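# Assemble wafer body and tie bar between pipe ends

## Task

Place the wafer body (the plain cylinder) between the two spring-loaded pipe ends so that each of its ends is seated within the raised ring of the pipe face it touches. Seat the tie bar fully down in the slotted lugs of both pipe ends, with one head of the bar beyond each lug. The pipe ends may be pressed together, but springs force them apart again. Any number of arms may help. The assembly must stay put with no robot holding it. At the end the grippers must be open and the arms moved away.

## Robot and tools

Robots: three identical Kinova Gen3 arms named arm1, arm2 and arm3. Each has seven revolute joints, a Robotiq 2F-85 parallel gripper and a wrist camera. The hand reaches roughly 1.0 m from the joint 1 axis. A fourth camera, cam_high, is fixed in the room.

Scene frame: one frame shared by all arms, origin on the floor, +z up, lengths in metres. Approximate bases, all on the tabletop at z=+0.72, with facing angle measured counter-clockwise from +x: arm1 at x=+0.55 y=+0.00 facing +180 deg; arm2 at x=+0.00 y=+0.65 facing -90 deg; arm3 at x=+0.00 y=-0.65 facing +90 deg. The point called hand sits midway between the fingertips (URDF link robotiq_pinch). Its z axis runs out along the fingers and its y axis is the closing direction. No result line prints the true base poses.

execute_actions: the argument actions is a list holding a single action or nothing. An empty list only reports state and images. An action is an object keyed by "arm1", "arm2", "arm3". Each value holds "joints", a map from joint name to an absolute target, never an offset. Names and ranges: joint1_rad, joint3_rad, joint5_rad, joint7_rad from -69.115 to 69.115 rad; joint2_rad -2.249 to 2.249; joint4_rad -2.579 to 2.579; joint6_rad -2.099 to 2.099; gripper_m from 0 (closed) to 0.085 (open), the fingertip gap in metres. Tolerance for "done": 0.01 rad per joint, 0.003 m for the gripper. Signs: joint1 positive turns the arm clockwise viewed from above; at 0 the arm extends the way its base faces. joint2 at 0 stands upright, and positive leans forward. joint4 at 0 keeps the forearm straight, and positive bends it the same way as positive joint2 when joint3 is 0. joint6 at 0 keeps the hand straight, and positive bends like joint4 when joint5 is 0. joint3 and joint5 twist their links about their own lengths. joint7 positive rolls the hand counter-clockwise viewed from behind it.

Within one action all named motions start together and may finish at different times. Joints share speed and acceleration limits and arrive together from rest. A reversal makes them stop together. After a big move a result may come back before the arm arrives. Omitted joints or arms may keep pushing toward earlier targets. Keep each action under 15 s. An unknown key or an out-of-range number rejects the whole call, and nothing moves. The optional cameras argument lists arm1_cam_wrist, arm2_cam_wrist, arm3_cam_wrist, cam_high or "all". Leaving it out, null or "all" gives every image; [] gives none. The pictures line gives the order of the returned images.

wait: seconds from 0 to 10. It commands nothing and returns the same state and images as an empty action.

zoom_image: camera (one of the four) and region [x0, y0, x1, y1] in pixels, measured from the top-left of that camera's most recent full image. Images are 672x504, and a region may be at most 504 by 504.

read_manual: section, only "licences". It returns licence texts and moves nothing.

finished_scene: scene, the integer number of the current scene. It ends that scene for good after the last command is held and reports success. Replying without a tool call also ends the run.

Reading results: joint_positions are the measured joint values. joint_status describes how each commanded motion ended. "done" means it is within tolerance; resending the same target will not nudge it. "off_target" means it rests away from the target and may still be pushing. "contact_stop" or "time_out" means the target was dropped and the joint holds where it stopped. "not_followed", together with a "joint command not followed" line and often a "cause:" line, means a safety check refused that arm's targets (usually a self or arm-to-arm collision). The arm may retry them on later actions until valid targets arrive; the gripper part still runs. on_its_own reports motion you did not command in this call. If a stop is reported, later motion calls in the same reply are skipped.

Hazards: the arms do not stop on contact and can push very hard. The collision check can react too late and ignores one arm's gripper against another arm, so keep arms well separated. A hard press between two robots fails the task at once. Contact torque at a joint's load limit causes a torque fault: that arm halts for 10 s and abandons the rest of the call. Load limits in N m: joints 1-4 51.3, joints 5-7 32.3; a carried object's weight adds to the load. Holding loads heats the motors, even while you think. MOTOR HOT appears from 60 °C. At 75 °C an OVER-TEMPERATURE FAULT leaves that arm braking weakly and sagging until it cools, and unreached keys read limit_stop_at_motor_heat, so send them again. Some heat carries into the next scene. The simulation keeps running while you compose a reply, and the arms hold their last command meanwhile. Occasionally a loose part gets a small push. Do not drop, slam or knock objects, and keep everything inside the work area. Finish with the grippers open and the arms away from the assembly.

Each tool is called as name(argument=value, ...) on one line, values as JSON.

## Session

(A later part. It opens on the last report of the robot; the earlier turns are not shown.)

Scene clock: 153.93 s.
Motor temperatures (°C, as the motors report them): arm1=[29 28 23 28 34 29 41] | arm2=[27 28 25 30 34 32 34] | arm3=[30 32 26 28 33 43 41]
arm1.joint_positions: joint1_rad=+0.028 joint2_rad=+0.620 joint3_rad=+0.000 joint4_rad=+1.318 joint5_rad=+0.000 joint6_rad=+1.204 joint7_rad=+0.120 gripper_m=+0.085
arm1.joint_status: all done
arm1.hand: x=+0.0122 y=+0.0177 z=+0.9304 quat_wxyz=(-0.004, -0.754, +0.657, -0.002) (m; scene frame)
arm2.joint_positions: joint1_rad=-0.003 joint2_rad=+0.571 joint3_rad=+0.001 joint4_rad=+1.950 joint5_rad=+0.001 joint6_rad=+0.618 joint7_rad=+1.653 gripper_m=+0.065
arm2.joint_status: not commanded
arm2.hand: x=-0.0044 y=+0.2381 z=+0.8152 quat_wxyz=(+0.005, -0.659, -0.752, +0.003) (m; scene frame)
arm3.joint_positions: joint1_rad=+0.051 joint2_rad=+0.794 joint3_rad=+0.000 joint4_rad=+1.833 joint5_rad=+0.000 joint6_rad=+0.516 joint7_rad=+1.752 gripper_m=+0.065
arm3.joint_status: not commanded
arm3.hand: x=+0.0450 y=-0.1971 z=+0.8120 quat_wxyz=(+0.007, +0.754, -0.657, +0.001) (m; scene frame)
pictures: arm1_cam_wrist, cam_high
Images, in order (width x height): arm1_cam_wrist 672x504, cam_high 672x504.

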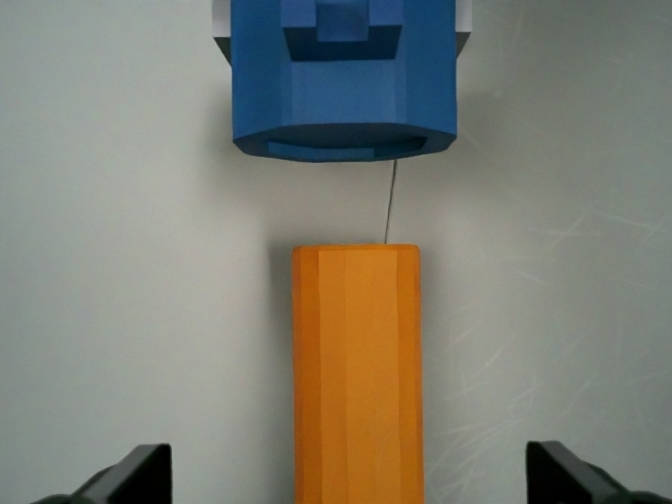

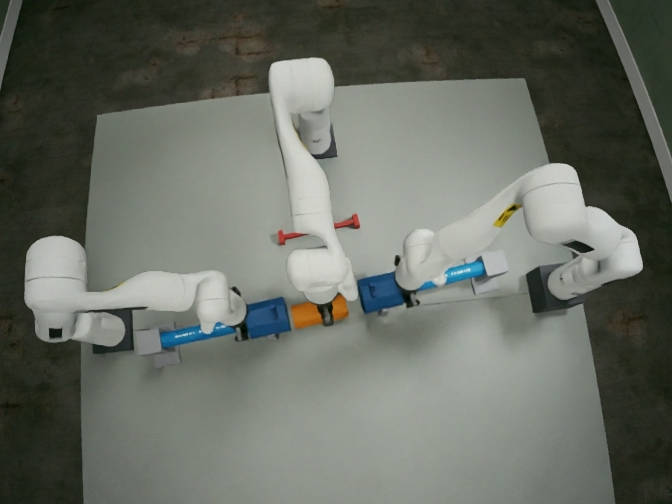

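execute_actions(actions=[{"arm1":{"joints":{"joint1_rad":0.0596,"joint7_rad":0.152}}}], cameras=[])

execute_actions(actions=[{"arm1":{"joints":{"joint2_rad":0.8281,"joint4_rad":1.4738,"joint6_rad":0.8397}}}], cameras=[])

execute_actions(actions=[{"arm1":{"joints":{"gripper_m":0.0}}}], cameras=["arm1_cam_wrist"])

Scene clock: 154.77 s.
Motor temperatures (°C, as the motors report them): arm1=[29 28 23 28 34 29 41] | arm2=[27 28 25 30 34 32 34] | arm3=[30 32 26 28 33 43 41]
arm1.joint_positions: joint1_rad=+0.059 joint2_rad=+0.620 joint3_rad=+0.000 joint4_rad=+1.318 joint5_rad=+0.000 joint6_rad=+1.204 joint7_rad=+0.152 gripper_m=+0.085
arm1.joint_status: all done
arm1.hand: x=+0.0130 y=+0.0346 z=+0.9302 quat_wxyz=(-0.004, -0.754, +0.657, -0.002) (m; scene frame)
arm2.joint_positions: joint1_rad=-0.003 joint2_rad=+0.571 joint3_rad=+0.001 joint4_rad=+1.950 joint5_rad=+0.001 joint6_rad=+0.618 joint7_rad=+1.653 gripper_m=+0.065
arm2.joint_status: not commanded
arm2.hand: x=-0.0044 y=+0.2381 z=+0.8152 quat_wxyz=(+0.005, -0.659, -0.752, +0.003) (m; scene frame)
arm3.joint_positions: joint1_rad=+0.051 joint2_rad=+0.794 joint3_rad=+0.000 joint4_rad=+1.833 joint5_rad=+0.000 joint6_rad=+0.516 joint7_rad=+1.752 gripper_m=+0.065
arm3.joint_status: not commanded
arm3.hand: x=+0.0450 y=-0.1971 z=+0.8120 quat_wxyz=(+0.007, +0.754, -0.657, +0.001) (m; scene frame)
pictures: none
No camera images: the call's "cameras" was empty. Leave "cameras" out to get every camera's image.

Scene clock: 156.00 s.
Motor temperatures (°C, as the motors report them): arm1=[29 28 23 28 34 29 41] | arm2=[27 28 25 30 34 32 34] | arm3=[30 32 26 28 33 43 41]
arm1.joint_positions: joint1_rad=+0.060 joint2_rad=+0.828 joint3_rad=+0.000 joint4_rad=+1.474 joint5_rad=+0.000 joint6_rad=+0.840 joint7_rad=+0.152 gripper_m=+0.085
arm1.joint_status: all done
arm1.hand: x=+0.0066 y=+0.0336 z=+0.7754 quat_wxyz=(-0.004, -0.754, +0.657, -0.002) (m; scene frame)
arm2.joint_positions: joint1_rad=-0.003 joint2_rad=+0.571 joint3_rad=+0.001 joint4_rad=+1.950 joint5_rad=+0.001 joint6_rad=+0.618 joint7_rad=+1.653 gripper_m=+0.065
arm2.joint_status: not commanded
arm2.hand: x=-0.0044 y=+0.2381 z=+0.8152 quat_wxyz=(+0.005, -0.659, -0.752, +0.003) (m; scene frame)
arm3.joint_positions: joint1_rad=+0.051 joint2_rad=+0.794 joint3_rad=+0.000 joint4_rad=+1.833 joint5_rad=+0.000 joint6_rad=+0.516 joint7_rad=+1.752 gripper_m=+0.065
arm3.joint_status: not commanded
arm3.hand: x=+0.0450 y=-0.1971 z=+0.8120 quat_wxyz=(+0.007, +0.754, -0.657, +0.001) (m; scene frame)
pictures: none
No camera images: the call's "cameras" was empty. Leave "cameras" out to get every camera's image.

Scene clock: 157.10 s.
Motor temperatures (°C, as the motors report them): arm1=[29 28 23 28 34 29 41] | arm2=[27 28 25 30 34 32 34] | arm3=[30 32 26 28 33 43 41]
arm1.joint_positions: joint1_rad=+0.059 joint2_rad=+0.818 joint3_rad=+0.000 joint4_rad=+1.472 joint5_rad=+0.000 joint6_rad=+0.843 joint7_rad=+0.152 gripper_m=+0.053
arm1.joint_status: gripper_m off_target (ended at +0.053, target +0.000)
arm1.hand: x=+0.0043 y=+0.0335 z=+0.7811 quat_wxyz=(-0.006, -0.754, +0.657, +0.001) (m; scene frame)
arm2.joint_positions: joint1_rad=-0.003 joint2_rad=+0.571 joint3_rad=+0.001 joint4_rad=+1.950 joint5_rad=+0.001 joint6_rad=+0.618 joint7_rad=+1.653 gripper_m=+0.065
arm2.joint_status: not commanded
arm2.hand: x=-0.0044 y=+0.2381 z=+0.8152 quat_wxyz=(+0.005, -0.659, -0.752, +0.003) (m; scene frame)
arm3.joint_positions: joint1_rad=+0.051 joint2_rad=+0.794 joint3_rad=+0.000 joint4_rad=+1.833 joint5_rad=+0.000 joint6_rad=+0.516 joint7_rad=+1.752 gripper_m=+0.065
arm3.joint_status: not commanded
arm3.hand: x=+0.0450 y=-0.1971 z=+0.8120 quat_wxyz=(+0.007, +0.754, -0.657, +0.001) (m; scene frame)
pictures: arm1_cam_wrist
Images, in order (width x height): arm1_cam_wrist 672x504.

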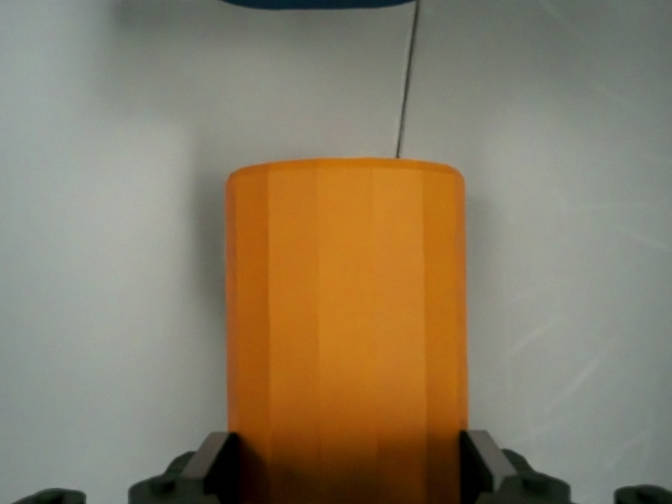

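execute_actions(actions=[{"arm1":{"joints":{"gripper_m":0.085}}}], cameras=[])

execute_actions(actions=[{"arm1":{"joints":{"joint2_rad":0.8491,"joint4_rad":1.4807,"joint6_rad":0.8118}}}], cameras=[])

execute_actions(actions=[{"arm1":{"joints":{"gripper_m":0.0}}}], cameras=["arm1_cam_wrist"])

Scene clock: 158.43 s.
Motor temperatures (°C, as the motors report them): arm1=[29 28 23 28 34 29 41] | arm2=[27 28 25 30 34 32 34] | arm3=[30 32 26 28 33 43 41]
arm1.joint_positions: joint1_rad=+0.060 joint2_rad=+0.828 joint3_rad=+0.000 joint4_rad=+1.474 joint5_rad=+0.000 joint6_rad=+0.840 joint7_rad=+0.152 gripper_m=+0.085
arm1.joint_status: all done
arm1.hand: x=+0.0066 y=+0.0336 z=+0.7754 quat_wxyz=(-0.004, -0.754, +0.657, -0.002) (m; scene frame)
arm2.joint_positions: joint1_rad=-0.003 joint2_rad=+0.571 joint3_rad=+0.001 joint4_rad=+1.950 joint5_rad=+0.001 joint6_rad=+0.618 joint7_rad=+1.653 gripper_m=+0.065
arm2.joint_status: not commanded
arm2.hand: x=-0.0044 y=+0.2381 z=+0.8152 quat_wxyz=(+0.005, -0.659, -0.752, +0.003) (m; scene frame)
arm3.joint_positions: joint1_rad=+0.051 joint2_rad=+0.794 joint3_rad=+0.000 joint4_rad=+1.833 joint5_rad=+0.000 joint6_rad=+0.516 joint7_rad=+1.752 gripper_m=+0.065
arm3.joint_status: not commanded
arm3.hand: x=+0.0450 y=-0.1971 z=+0.8120 quat_wxyz=(+0.007, +0.754, -0.657, +0.001) (m; scene frame)
pictures: none
No camera images: the call's "cameras" was empty. Leave "cameras" out to get every camera's image.

Scene clock: 159.03 s.
Motor temperatures (°C, as the motors report them): arm1=[29 28 23 28 34 29 41] | arm2=[27 28 25 30 34 32 34] | arm3=[30 32 26 28 33 43 41]
arm1.joint_positions: joint1_rad=+0.060 joint2_rad=+0.849 joint3_rad=+0.000 joint4_rad=+1.481 joint5_rad=+0.000 joint6_rad=+0.812 joint7_rad=+0.152 gripper_m=+0.085
arm1.joint_status: all done
arm1.hand: x=+0.0066 y=+0.0335 z=+0.7624 quat_wxyz=(-0.004, -0.754, +0.657, -0.002) (m; scene frame)
arm2.joint_positions: joint1_rad=-0.003 joint2_rad=+0.571 joint3_rad=+0.001 joint4_rad=+1.950 joint5_rad=+0.001 joint6_rad=+0.618 joint7_rad=+1.653 gripper_m=+0.065
arm2.joint_status: not commanded
arm2.hand: x=-0.0044 y=+0.2381 z=+0.8152 quat_wxyz=(+0.005, -0.659, -0.752, +0.003) (m; scene frame)
arm3.joint_positions: joint1_rad=+0.051 joint2_rad=+0.794 joint3_rad=+0.000 joint4_rad=+1.833 joint5_rad=+0.000 joint6_rad=+0.516 joint7_rad=+1.752 gripper_m=+0.065
arm3.joint_status: not commanded
arm3.hand: x=+0.0450 y=-0.1971 z=+0.8120 quat_wxyz=(+0.007, +0.754, -0.657, +0.001) (m; scene frame)
pictures: none
No camera images: the call's "cameras" was empty. Leave "cameras" out to get every camera's image.

Scene clock: 160.13 s.
Motor temperatures (°C, as the motors report them): arm1=[29 28 23 28 34 29 41] | arm2=[27 28 25 30 34 32 34] | arm3=[30 32 26 28 33 43 41]
arm1.joint_positions: joint1_rad=+0.060 joint2_rad=+0.847 joint3_rad=+0.000 joint4_rad=+1.480 joint5_rad=+0.000 joint6_rad=+0.812 joint7_rad=+0.152 gripper_m=+0.061
arm1.joint_status: gripper_m off_target (ended at +0.061, target +0.000)
arm1.hand: x=+0.0057 y=+0.0335 z=+0.7636 quat_wxyz=(-0.004, -0.754, +0.657, -0.001) (m; scene frame)
arm2.joint_positions: joint1_rad=-0.003 joint2_rad=+0.571 joint3_rad=+0.001 joint4_rad=+1.950 joint5_rad=+0.001 joint6_rad=+0.618 joint7_rad=+1.653 gripper_m=+0.065
arm2.joint_status: not commanded
arm2.hand: x=-0.0044 y=+0.2381 z=+0.8152 quat_wxyz=(+0.005, -0.659, -0.752, +0.003) (m; scene frame)
arm3.joint_positions: joint1_rad=+0.051 joint2_rad=+0.794 joint3_rad=+0.000 joint4_rad=+1.833 joint5_rad=+0.000 joint6_rad=+0.516 joint7_rad=+1.752 gripper_m=+0.065
arm3.joint_status: not commanded
arm3.hand: x=+0.0450 y=-0.1971 z=+0.8120 quat_wxyz=(+0.007, +0.754, -0.657, +0.001) (m; scene frame)
pictures: arm1_cam_wrist
Images, in order (width x height): arm1_cam_wrist 672x504.

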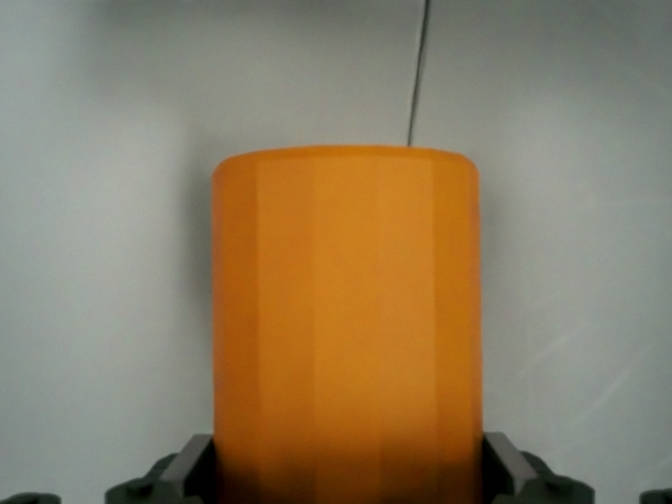

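execute_actions(actions=[{"arm1":{"joints":{"joint1_rad":0.028,"joint7_rad":0.12,"joint2_rad":0.7479,"joint4_rad":1.4633,"joint6_rad":0.9304}}}], cameras=["arm1_cam_wrist","cam_high"])

zoom_image(camera="cam_high", region=[220, 250, 440, 360])

Scene clock: 161.17 s.
Motor temperatures (°C, as the motors report them): arm1=[29 28 23 28 34 29 41] | arm2=[27 28 25 30 34 32 34] | arm3=[30 32 26 28 33 43 41]
arm1.joint_positions: joint1_rad=+0.028 joint2_rad=+0.750 joint3_rad=+0.000 joint4_rad=+1.464 joint5_rad=+0.000 joint6_rad=+0.930 joint7_rad=+0.120 gripper_m=+0.061
arm1.joint_status: all done
arm1.hand: x=+0.0124 y=+0.0169 z=+0.8203 quat_wxyz=(-0.003, -0.754, +0.657, -0.003) (m; scene frame)
arm2.joint_positions: joint1_rad=-0.003 joint2_rad=+0.571 joint3_rad=+0.001 joint4_rad=+1.950 joint5_rad=+0.001 joint6_rad=+0.618 joint7_rad=+1.653 gripper_m=+0.065
arm2.joint_status: not commanded
arm2.hand: x=-0.0044 y=+0.2381 z=+0.8152 quat_wxyz=(+0.005, -0.659, -0.752, +0.003) (m; scene frame)
arm3.joint_positions: joint1_rad=+0.051 joint2_rad=+0.794 joint3_rad=+0.000 joint4_rad=+1.833 joint5_rad=+0.000 joint6_rad=+0.516 joint7_rad=+1.752 gripper_m=+0.065
arm3.joint_status: not commanded
arm3.hand: x=+0.0450 y=-0.1971 z=+0.8120 quat_wxyz=(+0.007, +0.754, -0.657, +0.001) (m; scene frame)
pictures: arm1_cam_wrist, cam_high
Images, in order (width x height): arm1_cam_wrist 672x504, cam_high 672x504.

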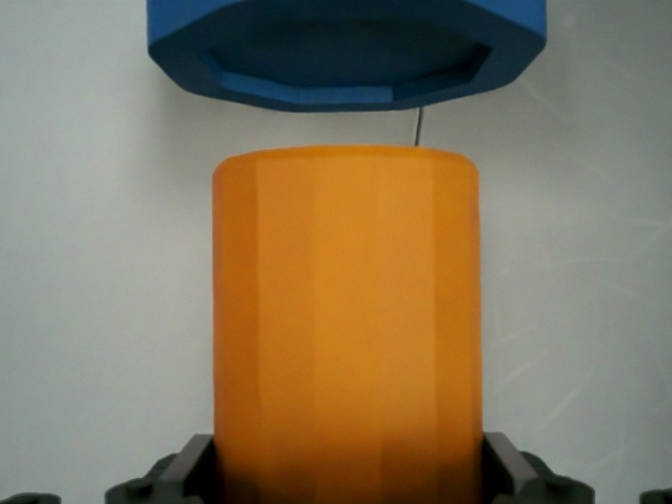

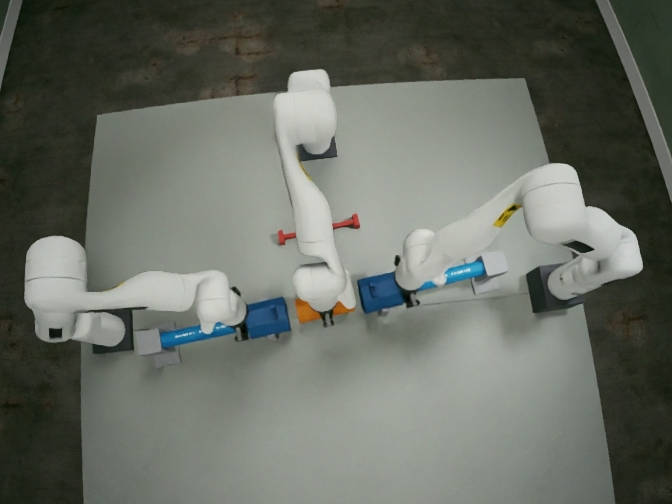

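Region (220, 250, 440, 360) of cam_high's 672x504 image, scaled by 2.291, with more detail than that image has.

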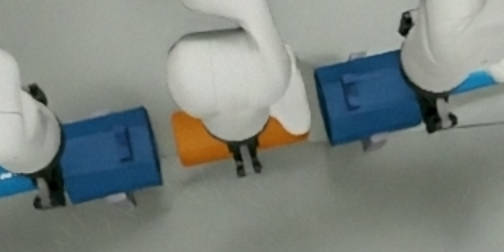

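execute_actions(actions=[{"arm2":{"joints":{"joint2_rad":0.6403,"joint4_rad":1.7983,"joint6_rad":0.7031}},"arm3":{"joints":{"joint2_rad":0.8513,"joint4_rad":1.6681,"joint6_rad":0.6222}}}], cameras=["arm1_cam_wrist","cam_high"])

zoom_image(camera="cam_high", region=[240, 260, 420, 350])

Scene clock: 163.97 s.
Motor temperatures (°C, as the motors report them): arm1=[29 28 23 28 34 29 41] | arm2=[27 28 25 30 34 32 34] | arm3=[30 32 26 28 33 43 41]
arm1.joint_positions: joint1_rad=+0.028 joint2_rad=+0.750 joint3_rad=+0.000 joint4_rad=+1.464 joint5_rad=+0.000 joint6_rad=+0.930 joint7_rad=+0.120 gripper_m=+0.061
arm1.joint_status: not commanded
arm1.hand: x=+0.0123 y=+0.0169 z=+0.8203 quat_wxyz=(-0.003, -0.754, +0.657, -0.003) (m; scene frame)
arm2.joint_positions: joint1_rad=-0.003 joint2_rad=+0.640 joint3_rad=+0.001 joint4_rad=+1.816 joint5_rad=+0.000 joint6_rad=+0.721 joint7_rad=+1.652 gripper_m=+0.065
arm2.joint_status: joint4_rad time_out (moved -0.134 of -0.152); joint6_rad time_out (moved +0.103 of +0.085); the others done
arm2.hand: x=-0.0023 y=+0.2100 z=+0.8110 quat_wxyz=(+0.018, -0.659, -0.752, -0.011) (m; scene frame)
arm3.joint_positions: joint1_rad=+0.049 joint2_rad=+0.846 joint3_rad=-0.002 joint4_rad=+1.691 joint5_rad=-0.002 joint6_rad=+0.647 joint7_rad=+1.751 gripper_m=+0.065
arm3.joint_status: joint4_rad time_out (moved -0.142 of -0.165); joint6_rad time_out (moved +0.131 of +0.106); the others done
arm3.hand: x=+0.0433 y=-0.1711 z=+0.8108 quat_wxyz=(+0.024, +0.754, -0.656, +0.013) (m; scene frame)
pictures: arm1_cam_wrist, cam_high
Images, in order (width x height): arm1_cam_wrist 672x504, cam_high 672x504.

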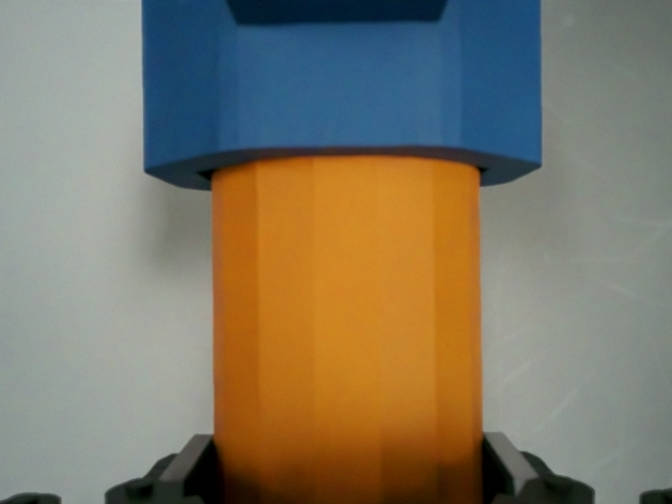

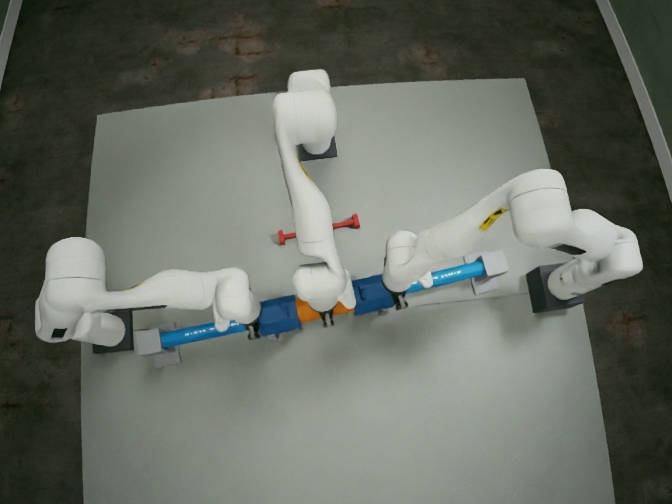

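Region (240, 260, 420, 350) of cam_high's 672x504 image, scaled by 2.800, with more detail than that image has.

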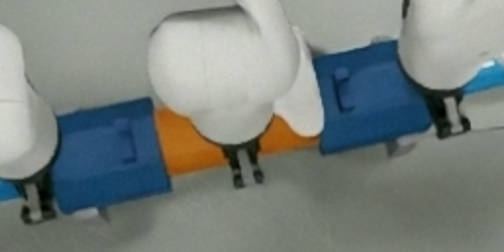

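execute_actions(actions=[{"arm2":{"joints":{"joint2_rad":0.6782,"joint4_rad":1.7132,"joint6_rad":0.7502}},"arm3":{"joints":{"joint2_rad":0.8834,"joint4_rad":1.5769,"joint6_rad":0.6813}}}], cameras=["arm1_cam_wrist","cam_high"])

zoom_image(camera="cam_high", region=[240, 260, 420, 350])

Scene clock: 166.57 s.
Motor temperatures (°C, as the motors report them): arm1=[29 28 23 28 34 29 41] | arm2=[27 28 25 30 34 32 34] | arm3=[30 32 26 28 33 43 41]
arm1.joint_positions: joint1_rad=+0.028 joint2_rad=+0.750 joint3_rad=+0.000 joint4_rad=+1.464 joint5_rad=+0.000 joint6_rad=+0.930 joint7_rad=+0.120 gripper_m=+0.061
arm1.joint_status: not commanded
arm1.hand: x=+0.0123 y=+0.0169 z=+0.8203 quat_wxyz=(-0.003, -0.754, +0.657, -0.003) (m; scene frame)
arm2.joint_positions: joint1_rad=-0.003 joint2_rad=+0.665 joint3_rad=+0.001 joint4_rad=+1.760 joint5_rad=+0.000 joint6_rad=+0.804 joint7_rad=+1.652 gripper_m=+0.065
arm2.joint_status: joint2_rad time_out (moved +0.025 of +0.038); joint4_rad time_out (moved -0.056 of -0.103); joint6_rad time_out (moved +0.083 of +0.029)
arm2.hand: x=-0.0024 y=+0.2102 z=+0.8120 quat_wxyz=(+0.036, -0.659, -0.751, -0.030) (m; scene frame)
arm3.joint_positions: joint1_rad=+0.049 joint2_rad=+0.871 joint3_rad=-0.003 joint4_rad=+1.628 joint5_rad=-0.003 joint6_rad=+0.742 joint7_rad=+1.751 gripper_m=+0.065
arm3.joint_status: joint2_rad time_out (moved +0.025 of +0.037); joint4_rad time_out (moved -0.063 of -0.114); joint6_rad time_out (moved +0.095 of +0.034)
arm3.hand: x=+0.0429 y=-0.1723 z=+0.8111 quat_wxyz=(+0.047, +0.753, -0.656, +0.030) (m; scene frame)
pictures: arm1_cam_wrist, cam_high
Images, in order (width x height): arm1_cam_wrist 672x504, cam_high 672x504.

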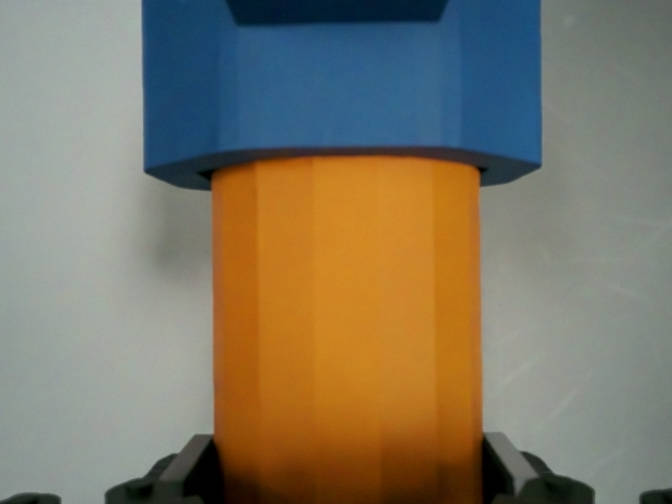

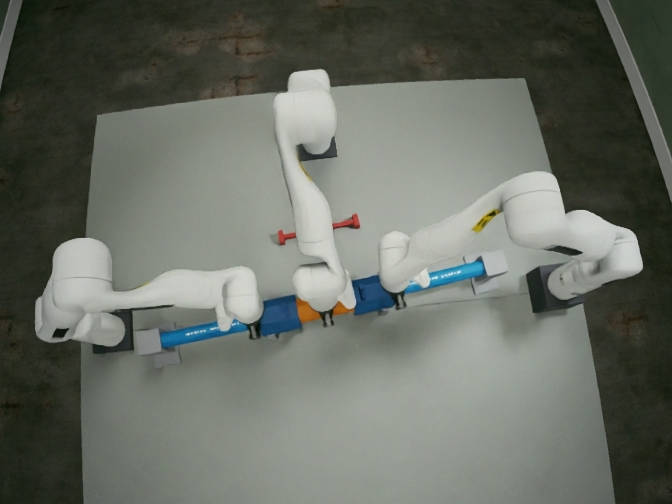

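Region (240, 260, 420, 350) of cam_high's 672x504 image, scaled by 2.800, with more detail than that image has.

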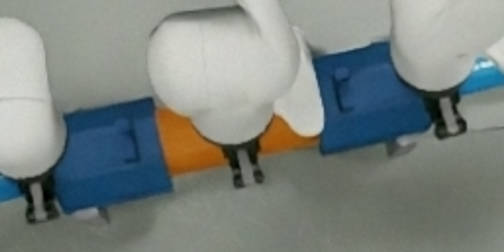

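execute_actions(actions=[{"arm2":{"joints":{"joint2_rad":0.598,"joint4_rad":1.893,"joint6_rad":0.6506}},"arm3":{"joints":{"joint2_rad":0.8128,"joint4_rad":1.7776,"joint6_rad":0.5512}}}], cameras=[])

execute_actions(actions=[{"arm1":{"joints":{"joint2_rad":0.7526,"joint6_rad":0.9257}}}], cameras=["arm1_cam_wrist"])

execute_actions(actions=[{"arm2":{"joints":{"joint2_rad":0.6403,"joint4_rad":1.7983,"joint6_rad":0.7031}},"arm3":{"joints":{"joint2_rad":0.8513,"joint4_rad":1.6681,"joint6_rad":0.6222}}}], cameras=["arm1_cam_wrist","cam_high"])

zoom_image(camera="cam_high", region=[240, 260, 420, 350])

Scene clock: 168.07 s.
Motor temperatures (°C, as the motors report them): arm1=[29 28 23 28 34 29 41] | arm2=[27 28 25 30 34 32 34] | arm3=[30 32 26 28 33 43 41]
arm1.joint_positions: joint1_rad=+0.028 joint2_rad=+0.750 joint3_rad=+0.000 joint4_rad=+1.464 joint5_rad=+0.000 joint6_rad=+0.930 joint7_rad=+0.120 gripper_m=+0.061
arm1.joint_status: not commanded
arm1.hand: x=+0.0123 y=+0.0169 z=+0.8203 quat_wxyz=(-0.003, -0.754, +0.657, -0.003) (m; scene frame)
arm2.joint_positions: joint1_rad=-0.003 joint2_rad=+0.599 joint3_rad=+0.000 joint4_rad=+1.895 joint5_rad=+0.000 joint6_rad=+0.652 joint7_rad=+1.653 gripper_m=+0.065
arm2.joint_status: all done
arm2.hand: x=-0.0029 y=+0.2240 z=+0.8135 quat_wxyz=(+0.007, -0.659, -0.752, +0.000) (m; scene frame)
arm3.joint_positions: joint1_rad=+0.051 joint2_rad=+0.814 joint3_rad=+0.000 joint4_rad=+1.780 joint5_rad=+0.000 joint6_rad=+0.553 joint7_rad=+1.751 gripper_m=+0.065
arm3.joint_status: all done
arm3.hand: x=+0.0450 y=-0.1840 z=+0.8108 quat_wxyz=(+0.009, +0.754, -0.657, +0.002) (m; scene frame)
pictures: none
No camera images: the call's "cameras" was empty. Leave "cameras" out to get every camera's image.

Scene clock: 168.50 s.
Motor temperatures (°C, as the motors report them): arm1=[29 28 23 28 34 29 41] | arm2=[27 28 25 30 34 32 34] | arm3=[30 32 26 28 33 43 41]
arm1.joint_positions: joint1_rad=+0.028 joint2_rad=+0.754 joint3_rad=+0.000 joint4_rad=+1.464 joint5_rad=+0.000 joint6_rad=+0.926 joint7_rad=+0.120 gripper_m=+0.061
arm1.joint_status: all done
arm1.hand: x=+0.0118 y=+0.0168 z=+0.8178 quat_wxyz=(-0.003, -0.754, +0.657, -0.003) (m; scene frame)
arm2.joint_positions: joint1_rad=-0.003 joint2_rad=+0.599 joint3_rad=+0.000 joint4_rad=+1.895 joint5_rad=+0.000 joint6_rad=+0.652 joint7_rad=+1.653 gripper_m=+0.065
arm2.joint_status: not commanded
arm2.hand: x=-0.0029 y=+0.2240 z=+0.8135 quat_wxyz=(+0.007, -0.659, -0.752, +0.000) (m; scene frame)
arm3.joint_positions: joint1_rad=+0.051 joint2_rad=+0.814 joint3_rad=+0.000 joint4_rad=+1.780 joint5_rad=+0.000 joint6_rad=+0.553 joint7_rad=+1.751 gripper_m=+0.065
arm3.joint_status: not commanded
arm3.hand: x=+0.0450 y=-0.1840 z=+0.8108 quat_wxyz=(+0.009, +0.754, -0.657, +0.002) (m; scene frame)
pictures: arm1_cam_wrist
Images, in order (width x height): arm1_cam_wrist 672x504.

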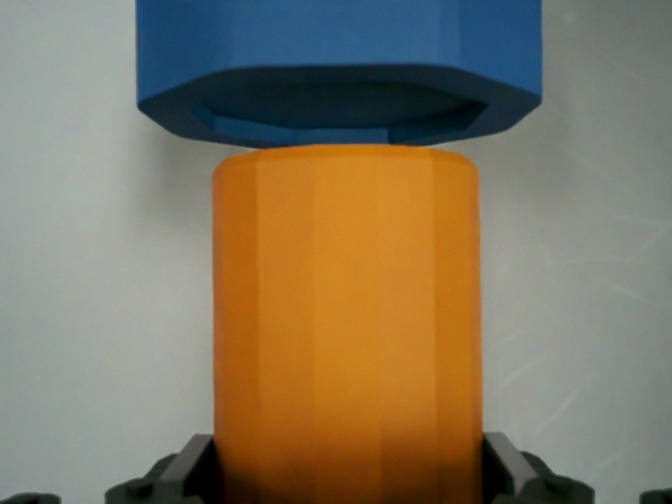

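Scene clock: 170.90 s.
Motor temperatures (°C, as the motors report them): arm1=[29 29 23 28 34 29 41] | arm2=[27 28 25 30 34 32 34] | arm3=[30 33 26 28 33 43 41]
arm1.joint_positions: joint1_rad=+0.029 joint2_rad=+0.753 joint3_rad=+0.000 joint4_rad=+1.464 joint5_rad=+0.000 joint6_rad=+0.927 joint7_rad=+0.120 gripper_m=+0.061
arm1.joint_status: not commanded
arm1.hand: x=+0.0120 y=+0.0175 z=+0.8185 quat_wxyz=(-0.003, -0.753, +0.658, -0.002) (m; scene frame)
arm2.joint_positions: joint1_rad=-0.003 joint2_rad=+0.640 joint3_rad=+0.001 joint4_rad=+1.818 joint5_rad=+0.000 joint6_rad=+0.723 joint7_rad=+1.653 gripper_m=+0.065
arm2.joint_status: joint4_rad time_out (moved -0.077 of -0.097); joint6_rad time_out (moved +0.071 of +0.051); the others done
arm2.hand: x=-0.0026 y=+0.2118 z=+0.8110 quat_wxyz=(+0.019, -0.659, -0.752, -0.012) (m; scene frame)
arm3.joint_positions: joint1_rad=+0.049 joint2_rad=+0.845 joint3_rad=-0.002 joint4_rad=+1.693 joint5_rad=-0.002 joint6_rad=+0.646 joint7_rad=+1.751 gripper_m=+0.065
arm3.joint_status: joint4_rad time_out (moved -0.087 of -0.112); joint6_rad time_out (moved +0.092 of +0.069); the others done
arm3.hand: x=+0.0434 y=-0.1715 z=+0.8109 quat_wxyz=(+0.024, +0.754, -0.656, +0.013) (m; scene frame)
pictures: arm1_cam_wrist, cam_high
Images, in order (width x height): arm1_cam_wrist 672x504, cam_high 672x504.

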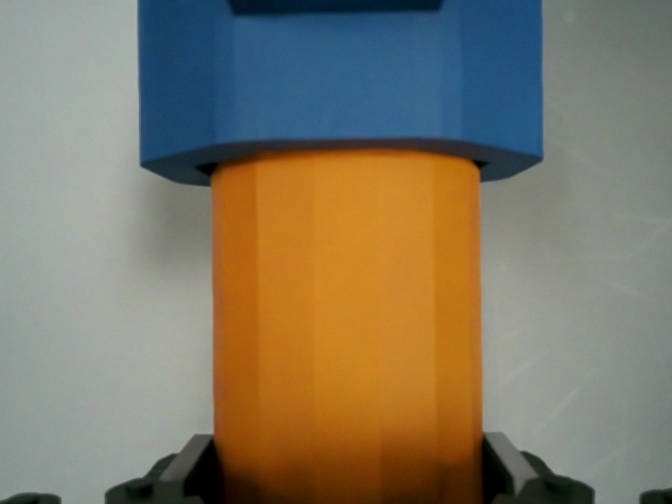

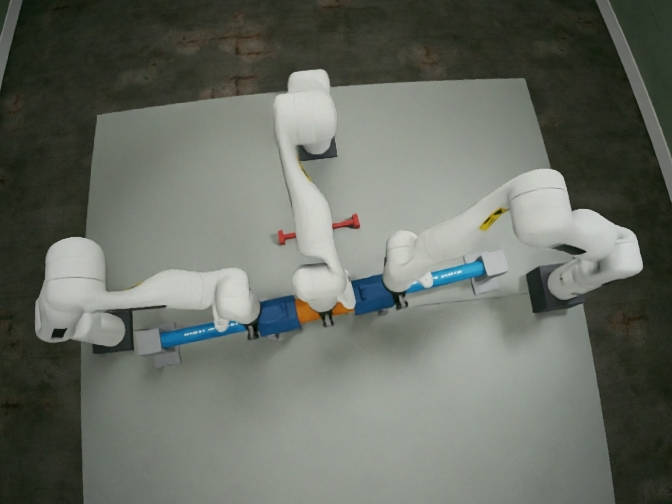

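Region (240, 260, 420, 350) of cam_high's 672x504 image, scaled by 2.800, with more detail than that image has.

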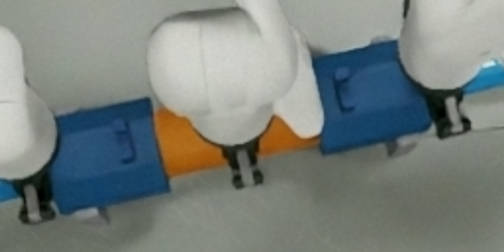

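execute_actions(actions=[{"arm2":{"joints":{"joint2_rad":0.5365,"joint4_rad":1.874,"joint6_rad":0.7311}},"arm3":{"joints":{"joint2_rad":0.7455,"joint4_rad":1.7686,"joint6_rad":0.6275}}}], cameras=[])

execute_actions(actions=[{"arm1":{"joints":{"joint1_rad":0.028,"joint2_rad":0.7454,"joint4_rad":1.4686,"joint6_rad":0.9276}}}], cameras=["arm1_cam_wrist"])

execute_actions(actions=[{"arm2":{"joints":{"joint2_rad":0.5957,"joint4_rad":1.7532,"joint6_rad":0.7927}},"arm3":{"joints":{"joint2_rad":0.7975,"joint4_rad":1.6385,"joint6_rad":0.7056}}}], cameras=["arm1_cam_wrist","cam_high"])

zoom_image(camera="cam_high", region=[240, 260, 420, 350])

Scene clock: 172.17 s.
Motor temperatures (°C, as the motors report them): arm1=[29 29 23 28 34 29 41] | arm2=[27 28 25 30 34 32 34] | arm3=[30 33 26 28 33 43 41]
arm1.joint_positions: joint1_rad=+0.028 joint2_rad=+0.754 joint3_rad=+0.000 joint4_rad=+1.464 joint5_rad=+0.000 joint6_rad=+0.926 joint7_rad=+0.120 gripper_m=+0.061
arm1.joint_status: not commanded
arm1.hand: x=+0.0118 y=+0.0168 z=+0.8178 quat_wxyz=(-0.003, -0.754, +0.657, -0.003) (m; scene frame)
arm2.joint_positions: joint1_rad=-0.004 joint2_rad=+0.538 joint3_rad=+0.000 joint4_rad=+1.876 joint5_rad=+0.000 joint6_rad=+0.733 joint7_rad=+1.653 gripper_m=+0.065
arm2.joint_status: all done
arm2.hand: x=-0.0024 y=+0.2259 z=+0.8435 quat_wxyz=(+0.007, -0.659, -0.752, +0.000) (m; scene frame)
arm3.joint_positions: joint1_rad=+0.052 joint2_rad=+0.748 joint3_rad=+0.001 joint4_rad=+1.772 joint5_rad=+0.000 joint6_rad=+0.630 joint7_rad=+1.751 gripper_m=+0.065
arm3.joint_status: all done
arm3.hand: x=+0.0462 y=-0.1843 z=+0.8436 quat_wxyz=(+0.010, +0.753, -0.658, +0.003) (m; scene frame)
pictures: none
No camera images: the call's "cameras" was empty. Leave "cameras" out to get every camera's image.

Scene clock: 172.63 s.
Motor temperatures (°C, as the motors report them): arm1=[29 29 23 28 34 29 41] | arm2=[27 28 25 30 34 32 34] | arm3=[30 33 26 28 33 43 41]
arm1.joint_positions: joint1_rad=+0.028 joint2_rad=+0.747 joint3_rad=+0.000 joint4_rad=+1.469 joint5_rad=+0.000 joint6_rad=+0.928 joint7_rad=+0.120 gripper_m=+0.061
arm1.joint_status: all done
arm1.hand: x=+0.0136 y=+0.0169 z=+0.8203 quat_wxyz=(-0.003, -0.754, +0.657, -0.003) (m; scene frame)
arm2.joint_positions: joint1_rad=-0.004 joint2_rad=+0.538 joint3_rad=+0.000 joint4_rad=+1.876 joint5_rad=+0.000 joint6_rad=+0.733 joint7_rad=+1.653 gripper_m=+0.065
arm2.joint_status: not commanded
arm2.hand: x=-0.0024 y=+0.2259 z=+0.8436 quat_wxyz=(+0.007, -0.659, -0.752, +0.000) (m; scene frame)
arm3.joint_positions: joint1_rad=+0.052 joint2_rad=+0.748 joint3_rad=+0.001 joint4_rad=+1.772 joint5_rad=+0.000 joint6_rad=+0.630 joint7_rad=+1.751 gripper_m=+0.065
arm3.joint_status: not commanded
arm3.hand: x=+0.0462 y=-0.1843 z=+0.8436 quat_wxyz=(+0.010, +0.753, -0.658, +0.003) (m; scene frame)
pictures: arm1_cam_wrist
Images, in order (width x height): arm1_cam_wrist 672x504.

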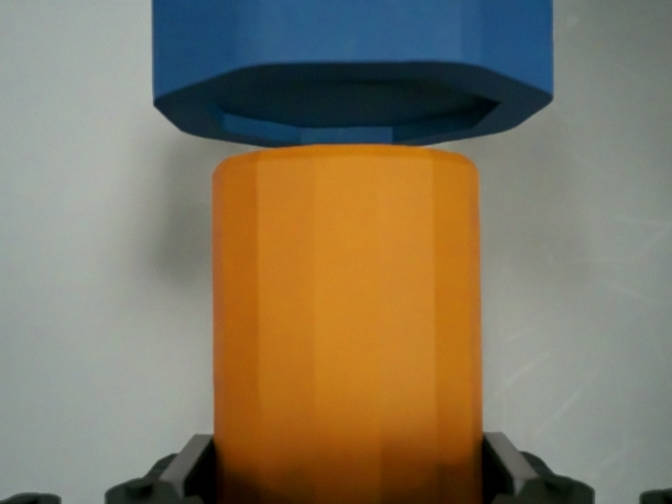

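Scene clock: 175.13 s.
Motor temperatures (°C, as the motors report them): arm1=[29 29 23 28 34 29 41] | arm2=[27 28 25 30 34 32 34] | arm3=[30 33 26 28 33 43 41]
arm1.joint_positions: joint1_rad=+0.028 joint2_rad=+0.747 joint3_rad=+0.000 joint4_rad=+1.469 joint5_rad=+0.000 joint6_rad=+0.928 joint7_rad=+0.120 gripper_m=+0.061
arm1.joint_status: not commanded
arm1.hand: x=+0.0136 y=+0.0169 z=+0.8204 quat_wxyz=(-0.003, -0.754, +0.657, -0.003) (m; scene frame)
arm2.joint_positions: joint1_rad=-0.003 joint2_rad=+0.595 joint3_rad=+0.001 joint4_rad=+1.774 joint5_rad=+0.000 joint6_rad=+0.816 joint7_rad=+1.652 gripper_m=+0.065
arm2.joint_status: joint4_rad time_out (moved -0.102 of -0.123); joint6_rad time_out (moved +0.083 of +0.060); the others done
arm2.hand: x=-0.0017 y=+0.2071 z=+0.8405 quat_wxyz=(+0.020, -0.659, -0.752, -0.014) (m; scene frame)
arm3.joint_positions: joint1_rad=+0.052 joint2_rad=+0.801 joint3_rad=+0.000 joint4_rad=+1.664 joint5_rad=+0.000 joint6_rad=+0.732 joint7_rad=+1.752 gripper_m=+0.065
arm3.joint_status: joint4_rad time_out (moved -0.108 of -0.133); joint6_rad time_out (moved +0.102 of +0.076); the others done
arm3.hand: x=+0.0469 y=-0.1695 z=+0.8386 quat_wxyz=(+0.028, +0.753, -0.657, +0.018) (m; scene frame)
pictures: arm1_cam_wrist, cam_high
Images, in order (width x height): arm1_cam_wrist 672x504, cam_high 672x504.

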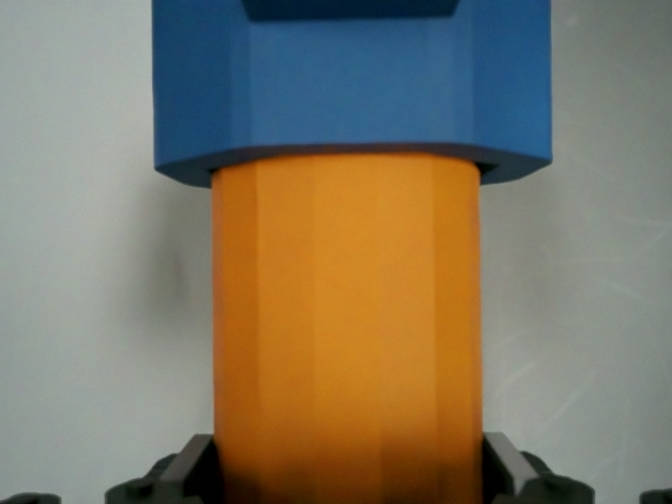

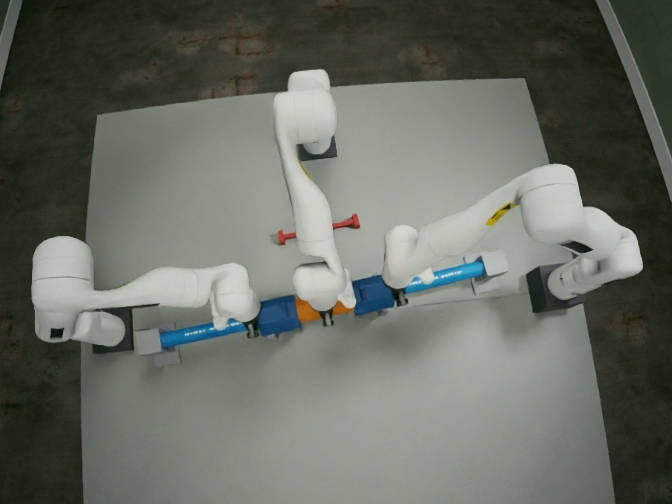

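Region (240, 260, 420, 350) of cam_high's 672x504 image, scaled by 2.800, with more detail than that image has.

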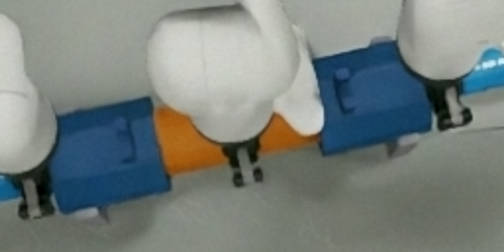

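execute_actions(actions=[{"arm2":{"joints":{"joint2_rad":0.5365,"joint4_rad":1.874,"joint6_rad":0.7311}},"arm3":{"joints":{"joint2_rad":0.7975,"joint4_rad":1.6385,"joint6_rad":0.7056}}}], cameras=["arm3_cam_wrist"])

Scene clock: 177.13 s.
Motor temperatures (°C, as the motors report them): arm1=[29 29 23 28 34 29 41] | arm2=[27 29 25 30 34 32 34] | arm3=[30 33 26 28 33 43 41]
arm1.joint_positions: joint1_rad=+0.028 joint2_rad=+0.747 joint3_rad=+0.000 joint4_rad=+1.469 joint5_rad=+0.000 joint6_rad=+0.928 joint7_rad=+0.120 gripper_m=+0.061
arm1.joint_status: not commanded
arm1.hand: x=+0.0136 y=+0.0173 z=+0.8204 quat_wxyz=(-0.003, -0.753, +0.657, -0.002) (m; scene frame)
arm2.joint_positions: joint1_rad=-0.003 joint2_rad=+0.538 joint3_rad=+0.000 joint4_rad=+1.876 joint5_rad=+0.000 joint6_rad=+0.733 joint7_rad=+1.653 gripper_m=+0.065
arm2.joint_status: all done
arm2.hand: x=-0.0026 y=+0.2256 z=+0.8437 quat_wxyz=(+0.007, -0.659, -0.752, +0.000) (m; scene frame)
arm3.joint_positions: joint1_rad=+0.052 joint2_rad=+0.807 joint3_rad=+0.001 joint4_rad=+1.660 joint5_rad=+0.000 joint6_rad=+0.725 joint7_rad=+1.752 gripper_m=+0.065
arm3.joint_status: joint4_rad time_out (moved -0.004 of -0.025); joint6_rad time_out (moved -0.007 of -0.026); the others done
arm3.hand: x=+0.0472 y=-0.1668 z=+0.8364 quat_wxyz=(+0.026, +0.753, -0.657, +0.017) (m; scene frame)
pictures: arm3_cam_wrist
Images, in order (width x height): arm3_cam_wrist 672x504.

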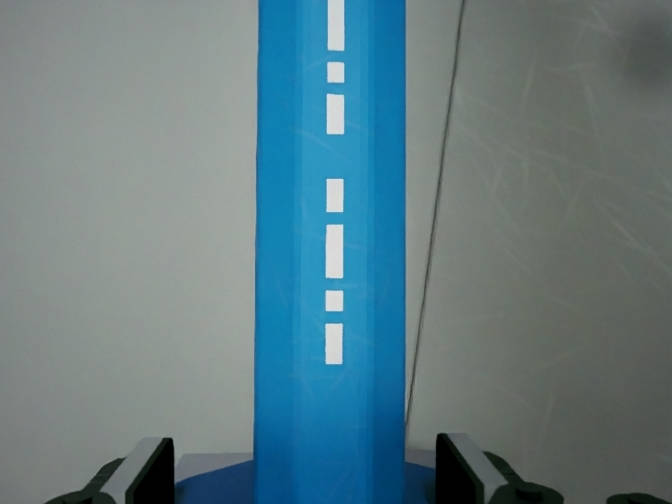

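execute_actions(actions=[{"arm2":{"joints":{"gripper_m":0.046}},"arm3":{"joints":{"joint2_rad":0.7455,"joint4_rad":1.7686,"joint6_rad":0.6275,"gripper_m":0.046}}}], cameras=["arm2_cam_wrist","arm3_cam_wrist"])

execute_actions(actions=[{"arm2":{"joints":{"joint2_rad":0.5957,"joint4_rad":1.7532,"joint6_rad":0.7927}},"arm3":{"joints":{"joint2_rad":0.7975,"joint4_rad":1.6385,"joint6_rad":0.7056}}}], cameras=["arm1_cam_wrist","cam_high"])

zoom_image(camera="cam_high", region=[240, 260, 420, 350])

Scene clock: 178.27 s.
Motor temperatures (°C, as the motors report them): arm1=[29 29 23 28 34 29 41] | arm2=[27 29 25 30 34 32 34] | arm3=[30 33 26 28 33 43 41]
arm1.joint_positions: joint1_rad=+0.028 joint2_rad=+0.747 joint3_rad=+0.000 joint4_rad=+1.469 joint5_rad=+0.000 joint6_rad=+0.928 joint7_rad=+0.120 gripper_m=+0.061
arm1.joint_status: not commanded
arm1.hand: x=+0.0136 y=+0.0169 z=+0.8204 quat_wxyz=(-0.003, -0.754, +0.657, -0.003) (m; scene frame)
arm2.joint_positions: joint1_rad=-0.003 joint2_rad=+0.537 joint3_rad=+0.001 joint4_rad=+1.876 joint5_rad=+0.000 joint6_rad=+0.733 joint7_rad=+1.653 gripper_m=+0.046
arm2.joint_status: all done
arm2.hand: x=-0.0031 y=+0.2256 z=+0.8440 quat_wxyz=(+0.007, -0.659, -0.752, +0.001) (m; scene frame)
arm3.joint_positions: joint1_rad=+0.052 joint2_rad=+0.747 joint3_rad=+0.001 joint4_rad=+1.771 joint5_rad=+0.000 joint6_rad=+0.630 joint7_rad=+1.751 gripper_m=+0.046
arm3.joint_status: all done
arm3.hand: x=+0.0466 y=-0.1840 z=+0.8438 quat_wxyz=(+0.009, +0.753, -0.658, +0.003) (m; scene frame)
pictures: arm2_cam_wrist, arm3_cam_wrist
Images, in order (width x height): arm2_cam_wrist 672x504, arm3_cam_wrist 672x504.

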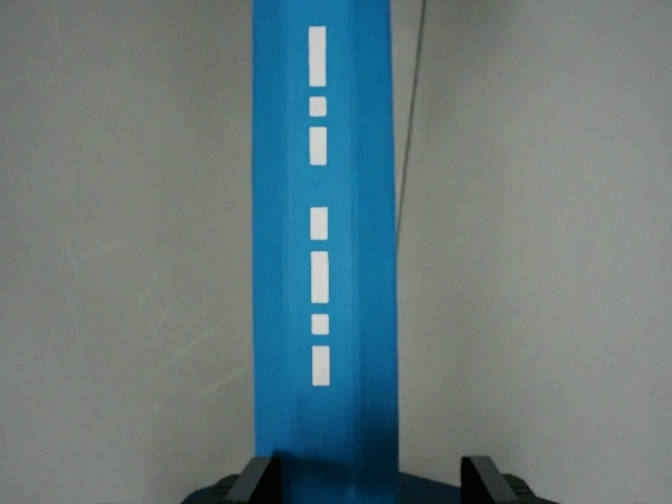

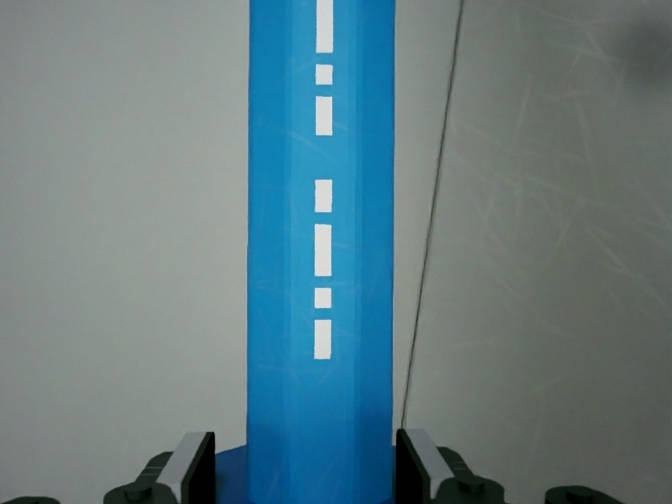

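Scene clock: 180.77 s.
Motor temperatures (°C, as the motors report them): arm1=[29 29 23 28 34 29 41] | arm2=[27 29 25 30 34 32 34] | arm3=[30 33 26 28 33 43 41]
arm1.joint_positions: joint1_rad=+0.028 joint2_rad=+0.747 joint3_rad=+0.000 joint4_rad=+1.469 joint5_rad=+0.000 joint6_rad=+0.928 joint7_rad=+0.120 gripper_m=+0.061
arm1.joint_status: not commanded
arm1.hand: x=+0.0136 y=+0.0169 z=+0.8203 quat_wxyz=(-0.003, -0.754, +0.657, -0.003) (m; scene frame)
arm2.joint_positions: joint1_rad=-0.003 joint2_rad=+0.590 joint3_rad=+0.001 joint4_rad=+1.774 joint5_rad=+0.000 joint6_rad=+0.818 joint7_rad=+1.653 gripper_m=+0.046
arm2.joint_status: joint4_rad time_out (moved -0.102 of -0.123); joint6_rad time_out (moved +0.085 of +0.060); the others done
arm2.hand: x=-0.0017 y=+0.2069 z=+0.8428 quat_wxyz=(+0.019, -0.659, -0.752, -0.013) (m; scene frame)
arm3.joint_positions: joint1_rad=+0.052 joint2_rad=+0.800 joint3_rad=+0.000 joint4_rad=+1.665 joint5_rad=+0.000 joint6_rad=+0.733 joint7_rad=+1.752 gripper_m=+0.046
arm3.joint_status: joint4_rad time_out (moved -0.107 of -0.133); joint6_rad time_out (moved +0.103 of +0.076); the others done
arm3.hand: x=+0.0468 y=-0.1699 z=+0.8390 quat_wxyz=(+0.028, +0.753, -0.657, +0.018) (m; scene frame)
pictures: arm1_cam_wrist, cam_high
Images, in order (width x height): arm1_cam_wrist 672x504, cam_high 672x504.

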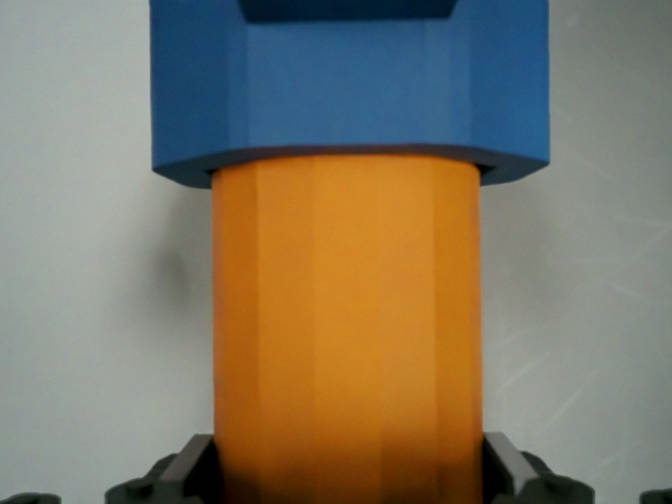

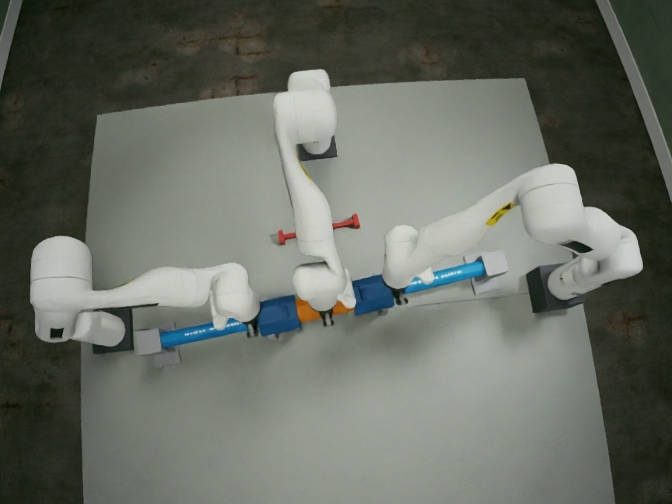

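Region (240, 260, 420, 350) of cam_high's 672x504 image, scaled by 2.800, with more detail than that image has.

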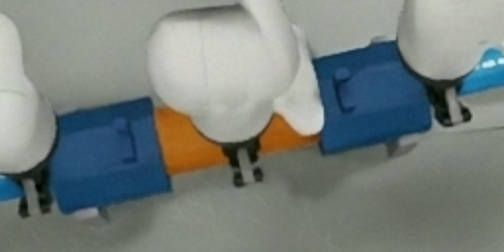

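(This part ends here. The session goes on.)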